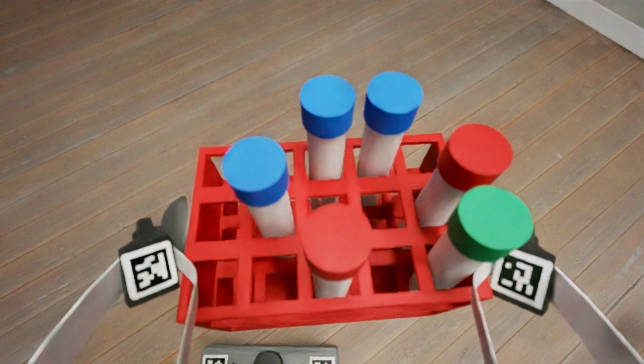

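execute_actions([
  {"r2":{"base":{"translate_m":0.1},"joints":{"head_pan_rad":0.3}},"r1":{"base":{"rotate_rad":0.1}}},
], cameras=[])

execute_actions([
  {"r2":{"base":{"translate_m":0.45}},"r1":{"base":{"translate_m":-0.45}}},
], cameras=[])

execute_actions([
  {"r2":{"base":{"translate_m":0.1}},"r1":{"base":{"rotate_rad":0.55}}},
], cameras=[])

execute_actions([
  {"r2":{"base":{"translate_m":0.35}},"r1":{"base":{"translate_m":-0.33}}},
], cameras=[])

execute_actions([
  {"r2":{"base":{"rotate_rad":1.1}},"r1":{"base":{"rotate_rad":0.75}}},
], cameras=[])

execute_actions([
  {"r2":{"base":{"rotate_rad":1.06}},"r1":{"base":{"translate_m":-0.25}}},
], cameras=["r2_wrist_camera","r1_nav_camera","r2_nav_camera"])

Scene clock: 260.27 s.
r1.base_odometry: x=+0.994 y=-4.755 heading=+2.079 (m, m, rad; r1's odometry frame)
r1.turned_by_wheels: +0.095 (rad since the last result)
r1.turned_by_imu: +0.076 (rad since the last result)
r1.base_tilt: forward=+0.2 right=+0.1 (deg)
r1.lidar_m: 2.34 1.07 0.18 0.17 1.92 0.34 0.27 0.27 0.29 0.45 1.37 1.57
r1.head_depth_mm: 303 385 1662 1486 1338 1268 497 / 296 353 467 1460 1323 1242 652 / 290 334 436 621 1312 - 917 / - 319 408 567 822 - 1063 / - 308 385 522 809 - 1058 / - 301 363 483 719 1056 1053 / - 292 344 450 649 1083 1084
r1.base_status: rotate_rad off_target (by the wheels' count: +0.0946 of +0.1000)
r1.joint_positions: lift_m=+0.310 arm_m=-0.001 wrist_yaw_rad=+3.055 wrist_pitch_rad=-0.489 wrist_roll_rad=+0.016 gripper_m=+0.037 head_pan_rad=-3.135 head_tilt_rad=-1.090
r1.joint_status: not commanded
r1.on_its_own: left_wheel is at rest, and its effort (-100) is outside its rest range (-18 to +18)
r1.motor_effort: left_wheel=-100(100) right_wheel=+8(9) lift_m=+50(50) arm_m=+1(0) wrist_yaw_rad=+0(1) wrist_pitch_rad=+6(7) wrist_roll_rad=+0(1) gripper_m=+0(1) head_pan_rad=-3(2) head_tilt_rad=-5(5) (%)
r1.hand_pose: x=-0.0027 y=+0.0698 z=+0.3067 quat_wxyz=(+0.202, +0.698, +0.140, +0.673) (m; r1's base frame)
r1.wrist_depth_mm: - - - 220 203 213 786 / - - - 243 225 241 881 / 863 872 - 274 255 805 849 / 706 707 708 314 286 662 691 / 583 582 581 352 333 571 577 / 506 524 - - - 507 504 / 463 - - - 442 443 442
r2.base_odometry: x=-0.458 y=+1.081 heading=-0.280 (m, m, rad; r2's odometry frame)
r2.turned_by_wheels: +0.000 (rad since the last result)
r2.turned_by_imu: +0.000 (rad since the last result)
r2.base_tilt: forward=+1.1 right=+1.3 (deg)
r2.lidar_m: 2.52 3.04 1.88 1.04 1.21 1.22 1.16 1.07 1.09 1.38 1.93 1.96
r2.head_depth_mm: 2907 3079 2616 2035 1670 1422 1229 / 3026 3294 2606 2021 1659 1413 1227 / 2932 3215 2615 2029 1660 1415 1224 / 2836 3102 2606 2037 1660 1414 1222 / 2754 3062 2614 2024 1661 1409 1224 / 2676 2930 2595 2044 1664 1409 1226 / 2617 2853 2570 2039 1661 1415 1227
r2.base_status: done
r2.joint_positions: lift_m=+0.950 arm_m=+0.003 wrist_yaw_rad=+1.568 wrist_pitch_rad=-0.914 wrist_roll_rad=+0.017 gripper_m=+0.084 head_pan_rad=+0.307 head_tilt_rad=-0.692
r2.joint_status: all done
r2.motor_effort: left_wheel=-1(3) right_wheel=+2(5) lift_m=+16(16) arm_m=-3(3) wrist_yaw_rad=+1(2) wrist_pitch_rad=+8(8) wrist_roll_rad=+1(0) gripper_m=-22(23) head_pan_rad=-5(60) head_tilt_rad=-3(3) (%)
r2.hand_pose: x=+0.1160 y=-0.1484 z=+0.8715 quat_wxyz=(+0.668, +0.671, -0.234, +0.221) (m; r2's base frame)
r2.wrist_depth_mm: - - - - - - - / - - - - - - - / - - - 146 159 - - / - - 105 147 149 106 - / - - 135 91 138 91 - / - 956 154 124 134 126 966 / 912 913 187 896 869 903 882
r3.base_odometry: x=+2.678 y=+1.960 heading=-1.505 (m, m, rad; r3's odometry frame)
r3.turned_by_wheels: +0.000 (rad since the last result)
r3.turned_by_imu: +0.002 (rad since the last result)
r3.base_tilt: forward=+1.7 right=-0.8 (deg)
r3.lidar_m: 1.30 1.31 1.58 1.64 1.40 0.33 0.27 0.27 0.30 0.46 3.92 1.00
r3.head_depth_mm: 1246 1421 1565 1579 1426 1264 1131 / 1233 1449 1744 1661 1432 1264 1130 / 1207 1404 1694 1653 1425 1259 1130 / 1184 1387 1651 1652 1445 1260 1132 / 1176 1354 1599 1670 1433 1267 1139 / 1156 1337 1580 1646 1441 1270 1130 / 1140 1312 1521 1675 1448 1270 1129
r3.base_status: not commanded
r3.joint_positions: lift_m=+0.310 arm_m=+0.000 wrist_yaw_rad=+3.080 wrist_pitch_rad=-0.346 wrist_roll_rad=+0.014 gripper_m=+0.037 head_pan_rad=-0.007 head_tilt_rad=-0.901
r3.joint_status: not commanded
r3.motor_effort: left_wheel=-5(5) right_wheel=-9(8) lift_m=+26(27) arm_m=+0(0) wrist_yaw_rad=+0(0) wrist_pitch_rad=+5(6) wrist_roll_rad=+0(0) gripper_m=+0(0) head_pan_rad=+4(5) head_tilt_rad=+1(0) (%)
r3.hand_pose: x=-0.0070 y=+0.0872 z=+0.3391 quat_wxyz=(+0.144, +0.705, +0.099, +0.688) (m; r3's base frame)
r3.wrist_depth_mm: - - - - - - - / - - - - - - - / - - - - - - - / 865 856 - 865 834 806 803 / 693 679 - 666 703 660 649 / 581 570 565 562 - 548 548 / 494 499 - - 480 475 470
pictures: none
No camera images: the call's "cameras" was empty. Leave "cameras" out to get every camera's image.

Scene clock: 265.93 s.
r1.base_odometry: x=+1.213 y=-5.148 heading=+2.079 (m, m, rad; r1's odometry frame)
r1.turned_by_wheels: +0.000 (rad since the last result)
r1.turned_by_imu: +0.002 (rad since the last result)
r1.base_tilt: forward=+0.2 right=+0.1 (deg)
r1.lidar_m: 2.59 0.48 0.66 1.85 1.94 0.94 2.72 0.24 0.24 0.27 0.42 1.93
r1.head_depth_mm: 2208 1883 1413 1451 1343 1264 1113 / 2183 1874 1623 1460 1325 1235 1103 / 2157 1857 1642 1460 1336 - 1076 / 2127 1842 1619 1448 1326 - 1063 / 2116 1806 1613 1441 1301 - 1062 / 2092 1807 1589 1419 743 930 1059 / 2072 1799 370 431 560 749 1044
r1.base_status: done
r1.joint_positions: lift_m=+0.310 arm_m=-0.001 wrist_yaw_rad=+3.055 wrist_pitch_rad=-0.489 wrist_roll_rad=+0.016 gripper_m=+0.037 head_pan_rad=-3.135 head_tilt_rad=-1.090
r1.joint_status: not commanded
r1.motor_effort: left_wheel=-12(100) right_wheel=-4(20) lift_m=+50(50) arm_m=+1(1) wrist_yaw_rad=+0(1) wrist_pitch_rad=+6(7) wrist_roll_rad=-1(0) gripper_m=+0(0) head_pan_rad=-3(3) head_tilt_rad=-5(5) (%)
r1.hand_pose: x=-0.0027 y=+0.0698 z=+0.3067 quat_wxyz=(+0.202, +0.698, +0.140, +0.673) (m; r1's base frame)
r1.wrist_depth_mm: - - - - - 861 570 / - - - - - 886 559 / 865 891 - 858 872 786 563 / 706 690 699 694 708 686 547 / 590 582 574 579 608 589 544 / 507 524 - - - 506 496 / 457 - - - 447 444 440
r2.base_odometry: x=-0.026 y=+0.957 heading=-0.280 (m, m, rad; r2's odometry frame)
r2.turned_by_wheels: +0.000 (rad since the last result)
r2.turned_by_imu: +0.002 (rad since the last result)
r2.base_tilt: forward=+1.1 right=+1.3 (deg)
r2.lidar_m: 2.18 2.68 2.31 0.93 1.07 1.49 1.55 1.44 1.46 1.79 1.67 1.70
r2.head_depth_mm: 2517 2678 2618 2039 1664 1405 1231 / 2652 2964 2617 2025 1661 1418 1229 / 2570 2889 2588 2043 1668 1418 1228 / 2483 2771 2607 2032 1671 1415 1226 / 2425 2672 2606 2034 1678 1409 1227 / 2340 2592 2602 2007 1660 1407 1224 / 2267 2534 2584 2028 1661 1409 1222
r2.base_status: done
r2.joint_positions: lift_m=+0.950 arm_m=+0.003 wrist_yaw_rad=+1.568 wrist_pitch_rad=-0.914 wrist_roll_rad=+0.017 gripper_m=+0.084 head_pan_rad=+0.307 head_tilt_rad=-0.692
r2.joint_status: not commanded
r2.motor_effort: left_wheel=-1(3) right_wheel=+2(4) lift_m=+16(16) arm_m=-3(3) wrist_yaw_rad=+2(2) wrist_pitch_rad=+8(8) wrist_roll_rad=+0(1) gripper_m=-23(22) head_pan_rad=-5(5) head_tilt_rad=-3(5) (%)
r2.hand_pose: x=+0.1160 y=-0.1484 z=+0.8715 quat_wxyz=(+0.668, +0.671, -0.234, +0.221) (m; r2's base frame)
r2.wrist_depth_mm: - - - - - - - / - - - - - - - / - - - 135 135 - - / - - 107 148 147 107 - / - - 136 91 137 91 - / - 958 153 123 134 125 989 / 923 925 187 909 893 896 924
r3.base_odometry: x=+2.678 y=+1.960 heading=-1.505 (m, m, rad; r3's odometry frame)
r3.turned_by_wheels: +0.000 (rad since the last result)
r3.turned_by_imu: +0.001 (rad since the last result)
r3.base_tilt: forward=+1.7 right=-0.8 (deg)
r3.lidar_m: 1.30 1.31 1.58 1.66 1.40 0.33 0.27 0.27 0.30 0.46 3.93 0.99
r3.head_depth_mm: 1250 1419 1559 1576 1431 1258 1121 / 1236 1446 1727 1673 1429 1258 1124 / 1212 1420 1701 1656 1435 1269 1129 / 1189 1389 1631 1669 1428 1276 1130 / 1170 1360 1617 1676 1433 1265 1124 / 1154 1330 1580 1671 1441 1264 1133 / 1131 1310 1532 1676 1438 1269 1134
r3.base_status: not commanded
r3.joint_positions: lift_m=+0.310 arm_m=+0.000 wrist_yaw_rad=+3.080 wrist_pitch_rad=-0.346 wrist_roll_rad=+0.014 gripper_m=+0.037 head_pan_rad=-0.007 head_tilt_rad=-0.901
r3.joint_status: not commanded
r3.motor_effort: left_wheel=-5(5) right_wheel=-8(8) lift_m=+26(27) arm_m=+0(0) wrist_yaw_rad=+1(0) wrist_pitch_rad=+6(5) wrist_roll_rad=+0(0) gripper_m=+0(0) head_pan_rad=+5(5) head_tilt_rad=+0(0) (%)
r3.hand_pose: x=-0.0070 y=+0.0872 z=+0.3391 quat_wxyz=(+0.144, +0.705, +0.099, +0.688) (m; r3's base frame)
r3.wrist_depth_mm: - - - - - - - / - - - - - - - / - - - - - - - / 871 855 - 836 833 807 809 / 702 676 - 671 691 659 653 / 578 572 569 555 - 548 546 / 495 506 - - 477 480 472
pictures: none
No camera images: the call's "cameras" was empty. Leave "cameras" out to get every camera's image.

Scene clock: 268.03 s.
r1.base_odometry: x=+1.213 y=-5.148 heading=+2.629 (m, m, rad; r1's odometry frame)
r1.turned_by_wheels: +0.550 (rad since the last result)
r1.turned_by_imu: +0.537 (rad since the last result)
r1.base_tilt: forward=+0.2 right=+0.1 (deg)
r1.lidar_m: 0.47 0.67 1.85 1.95 0.97 2.72 0.27 0.27 0.29 0.45 1.97 2.51
r1.head_depth_mm: 2224 1912 1683 1479 1333 1265 1120 / 2184 1881 1649 1470 1329 1238 1107 / 2109 1824 1644 1459 1339 - 1078 / - 317 409 600 1309 - 1064 / - 306 382 520 807 - 1057 / - 300 362 483 719 1055 1059 / - 293 343 449 647 1080 1088
r1.base_status: done
r1.joint_positions: lift_m=+0.310 arm_m=-0.001 wrist_yaw_rad=+3.055 wrist_pitch_rad=-0.489 wrist_roll_rad=+0.016 gripper_m=+0.037 head_pan_rad=-3.135 head_tilt_rad=-1.090
r1.joint_status: not commanded
r1.on_its_own: left_wheel is at rest, and its effort (-20) is outside its rest range (-18 to +18)
r1.motor_effort: left_wheel=-20(26) right_wheel=-1(6) lift_m=+50(50) arm_m=+0(1) wrist_yaw_rad=-2(2) wrist_pitch_rad=+6(6) wrist_roll_rad=+0(1) gripper_m=-1(0) head_pan_rad=-3(3) head_tilt_rad=-5(5) (%)
r1.hand_pose: x=-0.0027 y=+0.0697 z=+0.3067 quat_wxyz=(+0.202, +0.698, +0.140, +0.673) (m; r1's base frame)
r1.wrist_depth_mm: - - - - - - - / 798 877 - - - - - / 830 869 - 880 868 852 874 / 704 705 697 712 687 685 696 / 590 588 575 583 594 584 586 / 508 526 - - - 510 503 / 457 - - - 442 442 439
r2.base_odometry: x=+0.070 y=+0.929 heading=-0.280 (m, m, rad; r2's odometry frame)
r2.turned_by_wheels: +0.000 (rad since the last result)
r2.turned_by_imu: +0.000 (rad since the last result)
r2.base_tilt: forward=+1.1 right=+1.3 (deg)
r2.lidar_m: 2.10 2.59 2.40 0.93 1.53 1.55 1.64 1.52 1.54 1.72 1.61 1.64
r2.head_depth_mm: 2431 2569 2520 2042 1668 1418 1232 / 2599 2889 2606 2042 1676 1412 1221 / 2509 2800 2592 2017 1660 1415 1229 / 2413 2676 2596 2023 1658 1407 1229 / 2338 2616 2594 2030 1659 1414 1224 / 2268 2506 2605 2027 1662 1409 1221 / 2185 2422 2565 2015 1667 1414 1220
r2.base_status: done
r2.joint_positions: lift_m=+0.950 arm_m=+0.003 wrist_yaw_rad=+1.568 wrist_pitch_rad=-0.914 wrist_roll_rad=+0.017 gripper_m=+0.084 head_pan_rad=+0.307 head_tilt_rad=-0.692
r2.joint_status: not commanded
r2.motor_effort: left_wheel=-2(2) right_wheel=+2(6) lift_m=+16(16) arm_m=-3(4) wrist_yaw_rad=+2(2) wrist_pitch_rad=+8(8) wrist_roll_rad=+0(0) gripper_m=-22(23) head_pan_rad=-4(5) head_tilt_rad=-3(4) (%)
r2.hand_pose: x=+0.1160 y=-0.1484 z=+0.8715 quat_wxyz=(+0.668, +0.671, -0.234, +0.221) (m; r2's base frame)
r2.wrist_depth_mm: - - - - - - - / - - - - - - - / - - - 136 159 - - / - - 105 148 148 104 - / - - 135 90 138 91 - / - 941 154 124 134 125 963 / 943 914 186 904 891 905 895
r3.base_odometry: x=+2.678 y=+1.960 heading=-1.505 (m, m, rad; r3's odometry frame)
r3.turned_by_wheels: +0.000 (rad since the last result)
r3.turned_by_imu: +0.000 (rad since the last result)
r3.base_tilt: forward=+1.8 right=-0.7 (deg)
r3.lidar_m: 1.30 1.31 1.58 1.67 1.41 0.33 0.27 0.27 0.30 0.46 3.95 1.00
r3.head_depth_mm: 1254 1436 1558 1578 1429 1245 1122 / 1233 1435 1742 1657 1418 1269 1124 / 1204 1408 1677 1666 1439 1261 1128 / 1194 1386 1654 1647 1434 1259 1129 / 1170 1365 1627 1668 1431 1276 1131 / 1153 1337 1562 1668 1442 1264 1136 / 1132 1316 1533 1674 1439 1274 1134
r3.base_status: not commanded
r3.joint_positions: lift_m=+0.310 arm_m=+0.000 wrist_yaw_rad=+3.080 wrist_pitch_rad=-0.346 wrist_roll_rad=+0.014 gripper_m=+0.037 head_pan_rad=-0.007 head_tilt_rad=-0.901
r3.joint_status: not commanded
r3.motor_effort: left_wheel=-5(5) right_wheel=-8(8) lift_m=+26(27) arm_m=-1(0) wrist_yaw_rad=-1(0) wrist_pitch_rad=+6(6) wrist_roll_rad=+0(0) gripper_m=+0(0) head_pan_rad=+5(4) head_tilt_rad=+1(1) (%)
r3.hand_pose: x=-0.0070 y=+0.0872 z=+0.3391 quat_wxyz=(+0.144, +0.705, +0.099, +0.688) (m; r3's base frame)
r3.wrist_depth_mm: - - - - - - - / - - - - - - - / - - - - - - - / 893 855 - 853 836 814 808 / 705 689 - 683 699 651 657 / 577 575 579 565 - 559 547 / 498 507 - - 473 477 473
pictures: none
No camera images: the call's "cameras" was empty. Leave "cameras" out to get every camera's image.

Scene clock: 272.63 s.
r1.base_odometry: x=+1.501 y=-5.310 heading=+2.629 (m, m, rad; r1's odometry frame)
r1.turned_by_wheels: +0.000 (rad since the last result)
r1.turned_by_imu: +0.001 (rad since the last result)
r1.base_tilt: forward=+0.1 right=+0.1 (deg)
r1.lidar_m: 0.80 1.10 2.03 2.14 0.87 0.88 2.61 0.25 0.25 0.30 0.56 2.22
r1.head_depth_mm: 2196 1907 1655 1482 1339 1262 1114 / 2183 1884 1661 1469 1334 1245 1108 / 2181 1846 1645 1463 1336 - 1081 / 2129 1830 1621 1450 1337 - 1070 / 2106 1818 1605 1439 1304 - 1063 / 2094 1812 1587 1432 840 946 1058 / 2058 1796 1588 444 573 826 1076
r1.base_status: done
r1.joint_positions: lift_m=+0.310 arm_m=-0.001 wrist_yaw_rad=+3.055 wrist_pitch_rad=-0.489 wrist_roll_rad=+0.016 gripper_m=+0.037 head_pan_rad=-3.135 head_tilt_rad=-1.090
r1.joint_status: not commanded
r1.motor_effort: left_wheel=-10(21) right_wheel=-3(14) lift_m=+50(50) arm_m=+0(0) wrist_yaw_rad=-1(2) wrist_pitch_rad=+6(7) wrist_roll_rad=+0(1) gripper_m=+0(1) head_pan_rad=-3(3) head_tilt_rad=-5(5) (%)
r1.hand_pose: x=-0.0027 y=+0.0697 z=+0.3067 quat_wxyz=(+0.202, +0.698, +0.140, +0.673) (m; r1's base frame)
r1.wrist_depth_mm: - - - - - - - / 731 904 - - - - - / 750 833 - 869 859 867 853 / 702 701 705 696 698 685 687 / 589 583 586 596 596 577 582 / 505 524 - - - 498 506 / 457 - - - 441 436 437
r2.base_odometry: x=+0.406 y=+0.833 heading=-0.280 (m, m, rad; r2's odometry frame)
r2.turned_by_wheels: +0.000 (rad since the last result)
r2.turned_by_imu: +0.001 (rad since the last result)
r2.base_tilt: forward=+1.1 right=+1.3 (deg)
r2.lidar_m: 1.84 2.31 2.35 0.99 1.73 1.76 1.95 1.80 1.83 1.51 1.41 1.44
r2.head_depth_mm: 2133 2240 2342 2032 1673 1415 1223 / 2266 2536 2581 2054 1661 1417 1227 / 2230 2456 2609 2030 1672 1410 1227 / 2139 2368 2553 2035 1671 1407 1227 / 2083 2320 2507 2025 1668 1409 1225 / 1998 2225 2423 2031 1659 1405 1224 / 1942 2147 2361 2025 1658 1405 1223
r2.base_status: done
r2.joint_positions: lift_m=+0.950 arm_m=+0.003 wrist_yaw_rad=+1.568 wrist_pitch_rad=-0.914 wrist_roll_rad=+0.017 gripper_m=+0.084 head_pan_rad=+0.307 head_tilt_rad=-0.692
r2.joint_status: not commanded
r2.motor_effort: left_wheel=-1(3) right_wheel=+2(5) lift_m=+16(16) arm_m=-2(3) wrist_yaw_rad=+2(1) wrist_pitch_rad=+8(8) wrist_roll_rad=+1(1) gripper_m=-23(22) head_pan_rad=-5(5) head_tilt_rad=-4(3) (%)
r2.hand_pose: x=+0.1160 y=-0.1484 z=+0.8715 quat_wxyz=(+0.668, +0.671, -0.234, +0.221) (m; r2's base frame)
r2.wrist_depth_mm: - - - - - - - / - - - - - - - / - - - 137 158 - - / - - 108 148 149 105 - / - - 136 91 138 91 - / - 950 154 124 134 126 967 / 931 898 186 909 888 909 904
r3.base_odometry: x=+2.678 y=+1.960 heading=-1.505 (m, m, rad; r3's odometry frame)
r3.turned_by_wheels: +0.000 (rad since the last result)
r3.turned_by_imu: +0.001 (rad since the last result)
r3.base_tilt: forward=+1.7 right=-0.7 (deg)
r3.lidar_m: 1.30 1.31 1.58 1.67 1.41 0.33 0.27 0.27 0.30 0.46 3.94 0.99
r3.head_depth_mm: 1257 1419 1561 1578 1415 1259 1118 / 1231 1444 1716 1645 1424 1262 1129 / 1208 1412 1682 1646 1435 1270 1120 / 1199 1380 1652 1657 1432 1260 1133 / 1174 1358 1599 1671 1443 1261 1133 / 1151 1331 1584 1658 1434 1257 1129 / 1130 1305 1538 1686 1434 1264 1129
r3.base_status: not commanded
r3.joint_positions: lift_m=+0.310 arm_m=+0.000 wrist_yaw_rad=+3.080 wrist_pitch_rad=-0.346 wrist_roll_rad=+0.014 gripper_m=+0.037 head_pan_rad=-0.007 head_tilt_rad=-0.901
r3.joint_status: not commanded
r3.motor_effort: left_wheel=-5(5) right_wheel=-9(8) lift_m=+26(27) arm_m=+0(0) wrist_yaw_rad=+0(1) wrist_pitch_rad=+5(6) wrist_roll_rad=+0(0) gripper_m=+0(0) head_pan_rad=+4(4) head_tilt_rad=-1(1) (%)
r3.hand_pose: x=-0.0070 y=+0.0872 z=+0.3391 quat_wxyz=(+0.144, +0.705, +0.099, +0.688) (m; r3's base frame)
r3.wrist_depth_mm: - - - - - - - / - - - - - - - / - - - - - - - / 873 864 - 833 824 824 793 / 695 696 - 670 689 655 652 / 576 571 570 563 - 555 547 / 488 505 - - 477 475 475
pictures: none
No camera images: the call's "cameras" was empty. Leave "cameras" out to get every camera's image.

Scene clock: 275.33 s.
r1.base_odometry: x=+1.500 y=-5.310 heading=-2.905 (m, m, rad; r1's odometry frame)
r1.turned_by_wheels: +0.750 (rad since the last result)
r1.turned_by_imu: +0.738 (rad since the last result)
r1.base_tilt: forward=+0.1 right=+0.2 (deg)
r1.lidar_m: 1.50 2.03 2.36 0.97 2.45 0.29 0.28 0.29 0.39 2.22 0.80 0.82
r1.head_depth_mm: 2164 1882 1663 1480 1334 1259 1114 / - 317 1626 1478 1317 1248 1106 / - 306 377 1385 1339 - 1081 / - 303 378 518 751 - 1068 / - 303 379 521 825 - 1062 / - 305 382 523 831 1222 1055 / - 307 384 526 837 1187 1082
r1.base_status: done
r1.joint_positions: lift_m=+0.310 arm_m=-0.001 wrist_yaw_rad=+3.055 wrist_pitch_rad=-0.489 wrist_roll_rad=+0.016 gripper_m=+0.037 head_pan_rad=-3.135 head_tilt_rad=-1.090
r1.joint_status: not commanded
r1.motor_effort: left_wheel=-14(21) right_wheel=-2(5) lift_m=+50(50) arm_m=+0(1) wrist_yaw_rad=-1(1) wrist_pitch_rad=+6(6) wrist_roll_rad=+0(1) gripper_m=+0(0) head_pan_rad=-3(3) head_tilt_rad=-5(5) (%)
r1.hand_pose: x=-0.0027 y=+0.0697 z=+0.3067 quat_wxyz=(+0.202, +0.698, +0.140, +0.673) (m; r1's base frame)
r1.wrist_depth_mm: - - - - - - - / - - - - - - - / 877 863 - 870 871 865 840 / 705 707 700 699 696 693 702 / 598 594 577 583 606 584 586 / 503 529 - - - 494 506 / 457 - - - 446 435 440
r2.base_odometry: x=+0.406 y=+0.833 heading=+0.820 (m, m, rad; r2's odometry frame)
r2.turned_by_wheels: +1.100 (rad since the last result)
r2.turned_by_imu: +1.112 (rad since the last result)
r2.base_tilt: forward=+1.1 right=+1.3 (deg)
r2.lidar_m: 2.37 0.99 0.89 1.78 1.90 1.80 1.84 1.48 1.41 1.45 1.94 2.31
r2.head_depth_mm: 2220 2417 2504 2053 1670 1412 1232 / 2400 2646 2597 2034 1668 1413 1225 / 2402 2691 2592 2022 1665 1413 1226 / 2188 2425 2521 2044 1659 1414 1222 / 2004 2218 2430 2033 1660 1410 1221 / 1841 2007 2209 2022 1619 1406 1222 / 1700 1798 1080 1182 1420 1320 1227
r2.base_status: done
r2.joint_positions: lift_m=+0.950 arm_m=+0.003 wrist_yaw_rad=+1.568 wrist_pitch_rad=-0.914 wrist_roll_rad=+0.017 gripper_m=+0.084 head_pan_rad=+0.307 head_tilt_rad=-0.692
r2.joint_status: not commanded
r2.motor_effort: left_wheel=-1(4) right_wheel=+2(6) lift_m=+16(16) arm_m=-3(3) wrist_yaw_rad=+2(2) wrist_pitch_rad=+8(8) wrist_roll_rad=+0(1) gripper_m=-23(23) head_pan_rad=-5(5) head_tilt_rad=-3(4) (%)
r2.hand_pose: x=+0.1160 y=-0.1484 z=+0.8715 quat_wxyz=(+0.668, +0.671, -0.234, +0.221) (m; r2's base frame)
r2.wrist_depth_mm: 851 - - - - - - / - - - - - - - / - - - 137 133 - - / - - 108 150 148 115 - / - - 136 91 137 91 - / - 964 154 124 134 126 979 / 937 924 185 905 896 899 908
r3.base_odometry: x=+2.678 y=+1.960 heading=-1.505 (m, m, rad; r3's odometry frame)
r3.turned_by_wheels: +0.000 (rad since the last result)
r3.turned_by_imu: +0.000 (rad since the last result)
r3.base_tilt: forward=+1.7 right=-0.8 (deg)
r3.lidar_m: 1.30 1.31 1.58 1.67 1.40 0.33 0.27 0.27 0.30 0.46 3.94 1.00
r3.head_depth_mm: 1256 1427 1561 1589 1426 1256 1123 / 1238 1443 1733 1646 1428 1265 1125 / 1211 1410 1689 1660 1425 1257 1126 / 1196 1383 1657 1676 1428 1267 1135 / 1175 1354 1616 1661 1432 1269 1126 / 1154 1337 1577 1657 1440 1270 1126 / 1133 1304 1540 1672 1435 1272 1136
r3.base_status: not commanded
r3.joint_positions: lift_m=+0.310 arm_m=+0.000 wrist_yaw_rad=+3.080 wrist_pitch_rad=-0.346 wrist_roll_rad=+0.014 gripper_m=+0.037 head_pan_rad=-0.007 head_tilt_rad=-0.901
r3.joint_status: not commanded
r3.motor_effort: left_wheel=-5(5) right_wheel=-8(8) lift_m=+26(27) arm_m=+0(0) wrist_yaw_rad=+0(1) wrist_pitch_rad=+6(5) wrist_roll_rad=+0(0) gripper_m=+0(0) head_pan_rad=+3(4) head_tilt_rad=+1(0) (%)
r3.hand_pose: x=-0.0070 y=+0.0872 z=+0.3391 quat_wxyz=(+0.144, +0.705, +0.099, +0.688) (m; r3's base frame)
r3.wrist_depth_mm: - - - - - - - / - - - - - - - / - - - - - - - / 872 863 - 850 831 816 800 / 696 684 - 673 690 660 643 / 575 572 572 563 - 560 549 / 497 504 - - 483 474 474
pictures: none
No camera images: the call's "cameras" was empty. Leave "cameras" out to get every camera's image.

Scene clock: 278.77 s.
r1.base_odometry: x=+1.743 y=-5.251 heading=-2.905 (m, m, rad; r1's odometry frame)
r1.turned_by_wheels: +0.000 (rad since the last result)
r1.turned_by_imu: +0.001 (rad since the last result)
r1.base_tilt: forward=+0.2 right=+0.1 (deg)
r1.lidar_m: 1.63 2.27 1.16 1.03 2.39 2.14 0.27 0.27 0.30 0.49 2.38 0.99
r1.head_depth_mm: 2021 1905 1662 1476 1335 1259 1119 / 1984 1877 1657 1472 1333 1245 1103 / 1098 1749 1618 1469 1342 - 1082 / - 313 400 571 885 - 1066 / - 305 380 518 805 - 1059 / - 300 361 485 729 1077 1056 / - 293 346 455 664 1125 1088
r1.base_status: done
r1.joint_positions: lift_m=+0.310 arm_m=-0.001 wrist_yaw_rad=+3.055 wrist_pitch_rad=-0.489 wrist_roll_rad=+0.016 gripper_m=+0.037 head_pan_rad=-3.135 head_tilt_rad=-1.090
r1.joint_status: not commanded
r1.motor_effort: left_wheel=-6(24) right_wheel=-3(9) lift_m=+50(50) arm_m=+0(0) wrist_yaw_rad=-1(1) wrist_pitch_rad=+6(6) wrist_roll_rad=-1(0) gripper_m=-1(0) head_pan_rad=-3(3) head_tilt_rad=-5(4) (%)
r1.hand_pose: x=-0.0027 y=+0.0697 z=+0.3067 quat_wxyz=(+0.202, +0.698, +0.140, +0.673) (m; r1's base frame)
r1.wrist_depth_mm: - - - - - - - / - - - - - - - / 854 874 - 845 862 861 886 / 709 707 692 696 701 711 700 / 588 590 573 587 603 588 589 / 506 535 - - - 508 499 / 455 - - - 447 439 435
r2.base_odometry: x=+0.406 y=+0.833 heading=+1.880 (m, m, rad; r2's odometry frame)
r2.turned_by_wheels: +1.060 (rad since the last result)
r2.turned_by_imu: +1.072 (rad since the last result)
r2.base_tilt: forward=+1.1 right=+1.3 (deg)
r2.lidar_m: 1.73 1.79 1.89 1.80 2.03 1.47 1.41 1.46 1.98 2.30 2.38 0.92
r2.head_depth_mm: - 3645 2594 2024 1671 1416 1231 / 3470 3431 2617 2035 1666 1420 1226 / 1507 1678 1907 2030 1670 1406 1228 / 1557 1736 1957 2041 1660 1415 1224 / 1596 1776 2008 2021 1655 1415 1221 / 1643 1837 2065 2033 1662 1412 1225 / 1684 1887 2156 2023 1662 1417 1225
r2.base_status: done
r2.joint_positions: lift_m=+0.950 arm_m=+0.003 wrist_yaw_rad=+1.568 wrist_pitch_rad=-0.914 wrist_roll_rad=+0.017 gripper_m=+0.084 head_pan_rad=+0.307 head_tilt_rad=-0.692
r2.joint_status: not commanded
r2.motor_effort: left_wheel=-1(5) right_wheel=+2(7) lift_m=+16(16) arm_m=-2(3) wrist_yaw_rad=+1(2) wrist_pitch_rad=+8(8) wrist_roll_rad=+0(1) gripper_m=-22(23) head_pan_rad=-5(5) head_tilt_rad=-3(3) (%)
r2.hand_pose: x=+0.1160 y=-0.1484 z=+0.8715 quat_wxyz=(+0.668, +0.671, -0.234, +0.221) (m; r2's base frame)
r2.wrist_depth_mm: - - - - - 879 - / - - - - - - - / - - - 135 158 - - / - - 107 148 147 110 - / - - 136 91 137 91 - / - 945 154 125 134 125 955 / 908 926 186 909 907 898 880
r3.base_odometry: x=+2.678 y=+1.960 heading=-1.505 (m, m, rad; r3's odometry frame)
r3.turned_by_wheels: +0.000 (rad since the last result)
r3.turned_by_imu: +0.001 (rad since the last result)
r3.base_tilt: forward=+1.8 right=-0.8 (deg)
r3.lidar_m: 1.31 1.31 1.58 1.67 1.40 0.33 0.27 0.27 0.29 0.46 3.94 1.00
r3.head_depth_mm: 1254 1420 1578 1581 1431 1259 1122 / 1230 1445 1735 1663 1438 1252 1123 / 1219 1405 1687 1657 1434 1274 1129 / 1187 1383 1649 1653 1442 1264 1126 / 1176 1354 1609 1663 1443 1267 1128 / 1153 1326 1561 1655 1448 1268 1130 / 1138 1305 1529 1668 1440 1268 1139
r3.base_status: not commanded
r3.joint_positions: lift_m=+0.310 arm_m=+0.000 wrist_yaw_rad=+3.080 wrist_pitch_rad=-0.346 wrist_roll_rad=+0.014 gripper_m=+0.037 head_pan_rad=-0.007 head_tilt_rad=-0.901
r3.joint_status: not commanded
r3.motor_effort: left_wheel=-5(5) right_wheel=-8(8) lift_m=+26(27) arm_m=-1(0) wrist_yaw_rad=+0(1) wrist_pitch_rad=+5(6) wrist_roll_rad=+0(0) gripper_m=+0(0) head_pan_rad=+5(5) head_tilt_rad=+0(0) (%)
r3.hand_pose: x=-0.0070 y=+0.0872 z=+0.3391 quat_wxyz=(+0.144, +0.705, +0.099, +0.688) (m; r3's base frame)
r3.wrist_depth_mm: - - - - - - - / - - - - - - - / - - - - - - - / 878 871 - 833 839 823 815 / 699 697 - 665 688 661 654 / 575 575 567 557 - 558 552 / 495 508 - - 479 474 469
pictures: r1_nav_camera (sideways: a quarter turn counterclockwise sets it upright), r2_nav_camera (sideways: a quarter turn counterclockwise sets it upright), r2_wrist_camera
camera_calibration (this result's frames):
r1_nav_camera: T_world_to_cam=[[-0.901849, -0.0451571, 0.429685, -0.513024], [-0.0589332, 0.998085, -0.0188005, 0.0797113], [-0.428013, -0.0422779, -0.902783, 1.13538], [0, 0, 0, 1]] pos_world=[0.0279827, -0.0547241, 1.24694]
r2_nav_camera: T_world_to_cam=[[0.604212, 0.197946, 0.771845, -0.964098], [0.284172, -0.958489, 0.0233575, 0.0171144], [0.744428, 0.205224, -0.635382, 0.783571], [0, 0, 0, 1]] pos_world=[-0.00565579, 0.0464354, 1.2416]
r2_wrist_camera: T_world_to_cam=[[0.00519529, -0.999533, -0.0301235, -0.118185], [-0.89346, 0.00888947, -0.449055, 0.522526], [0.449112, 0.0292471, -0.892996, 0.891539], [0, 0, 0, 1]] pos_world=[0.0670692, -0.14885, 1.02722]
Images, in order (width x height): r1_nav_camera 672x504, r2_nav_camera 672x504, r2_wrist_camera 644x364.

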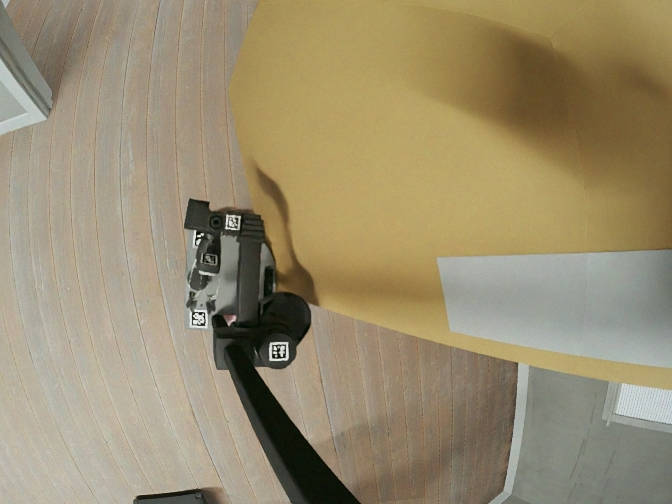

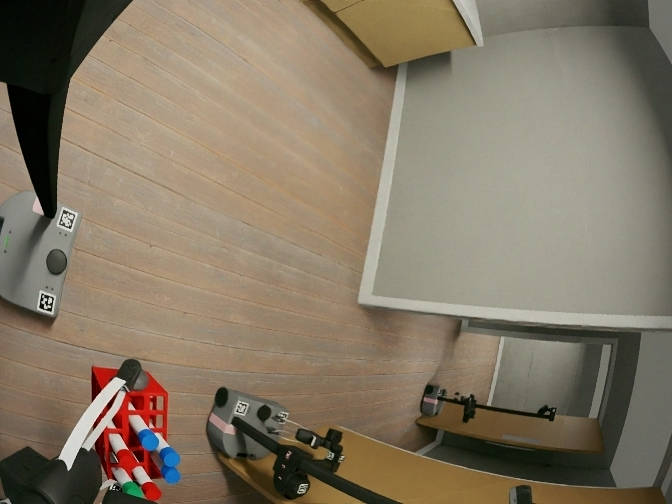

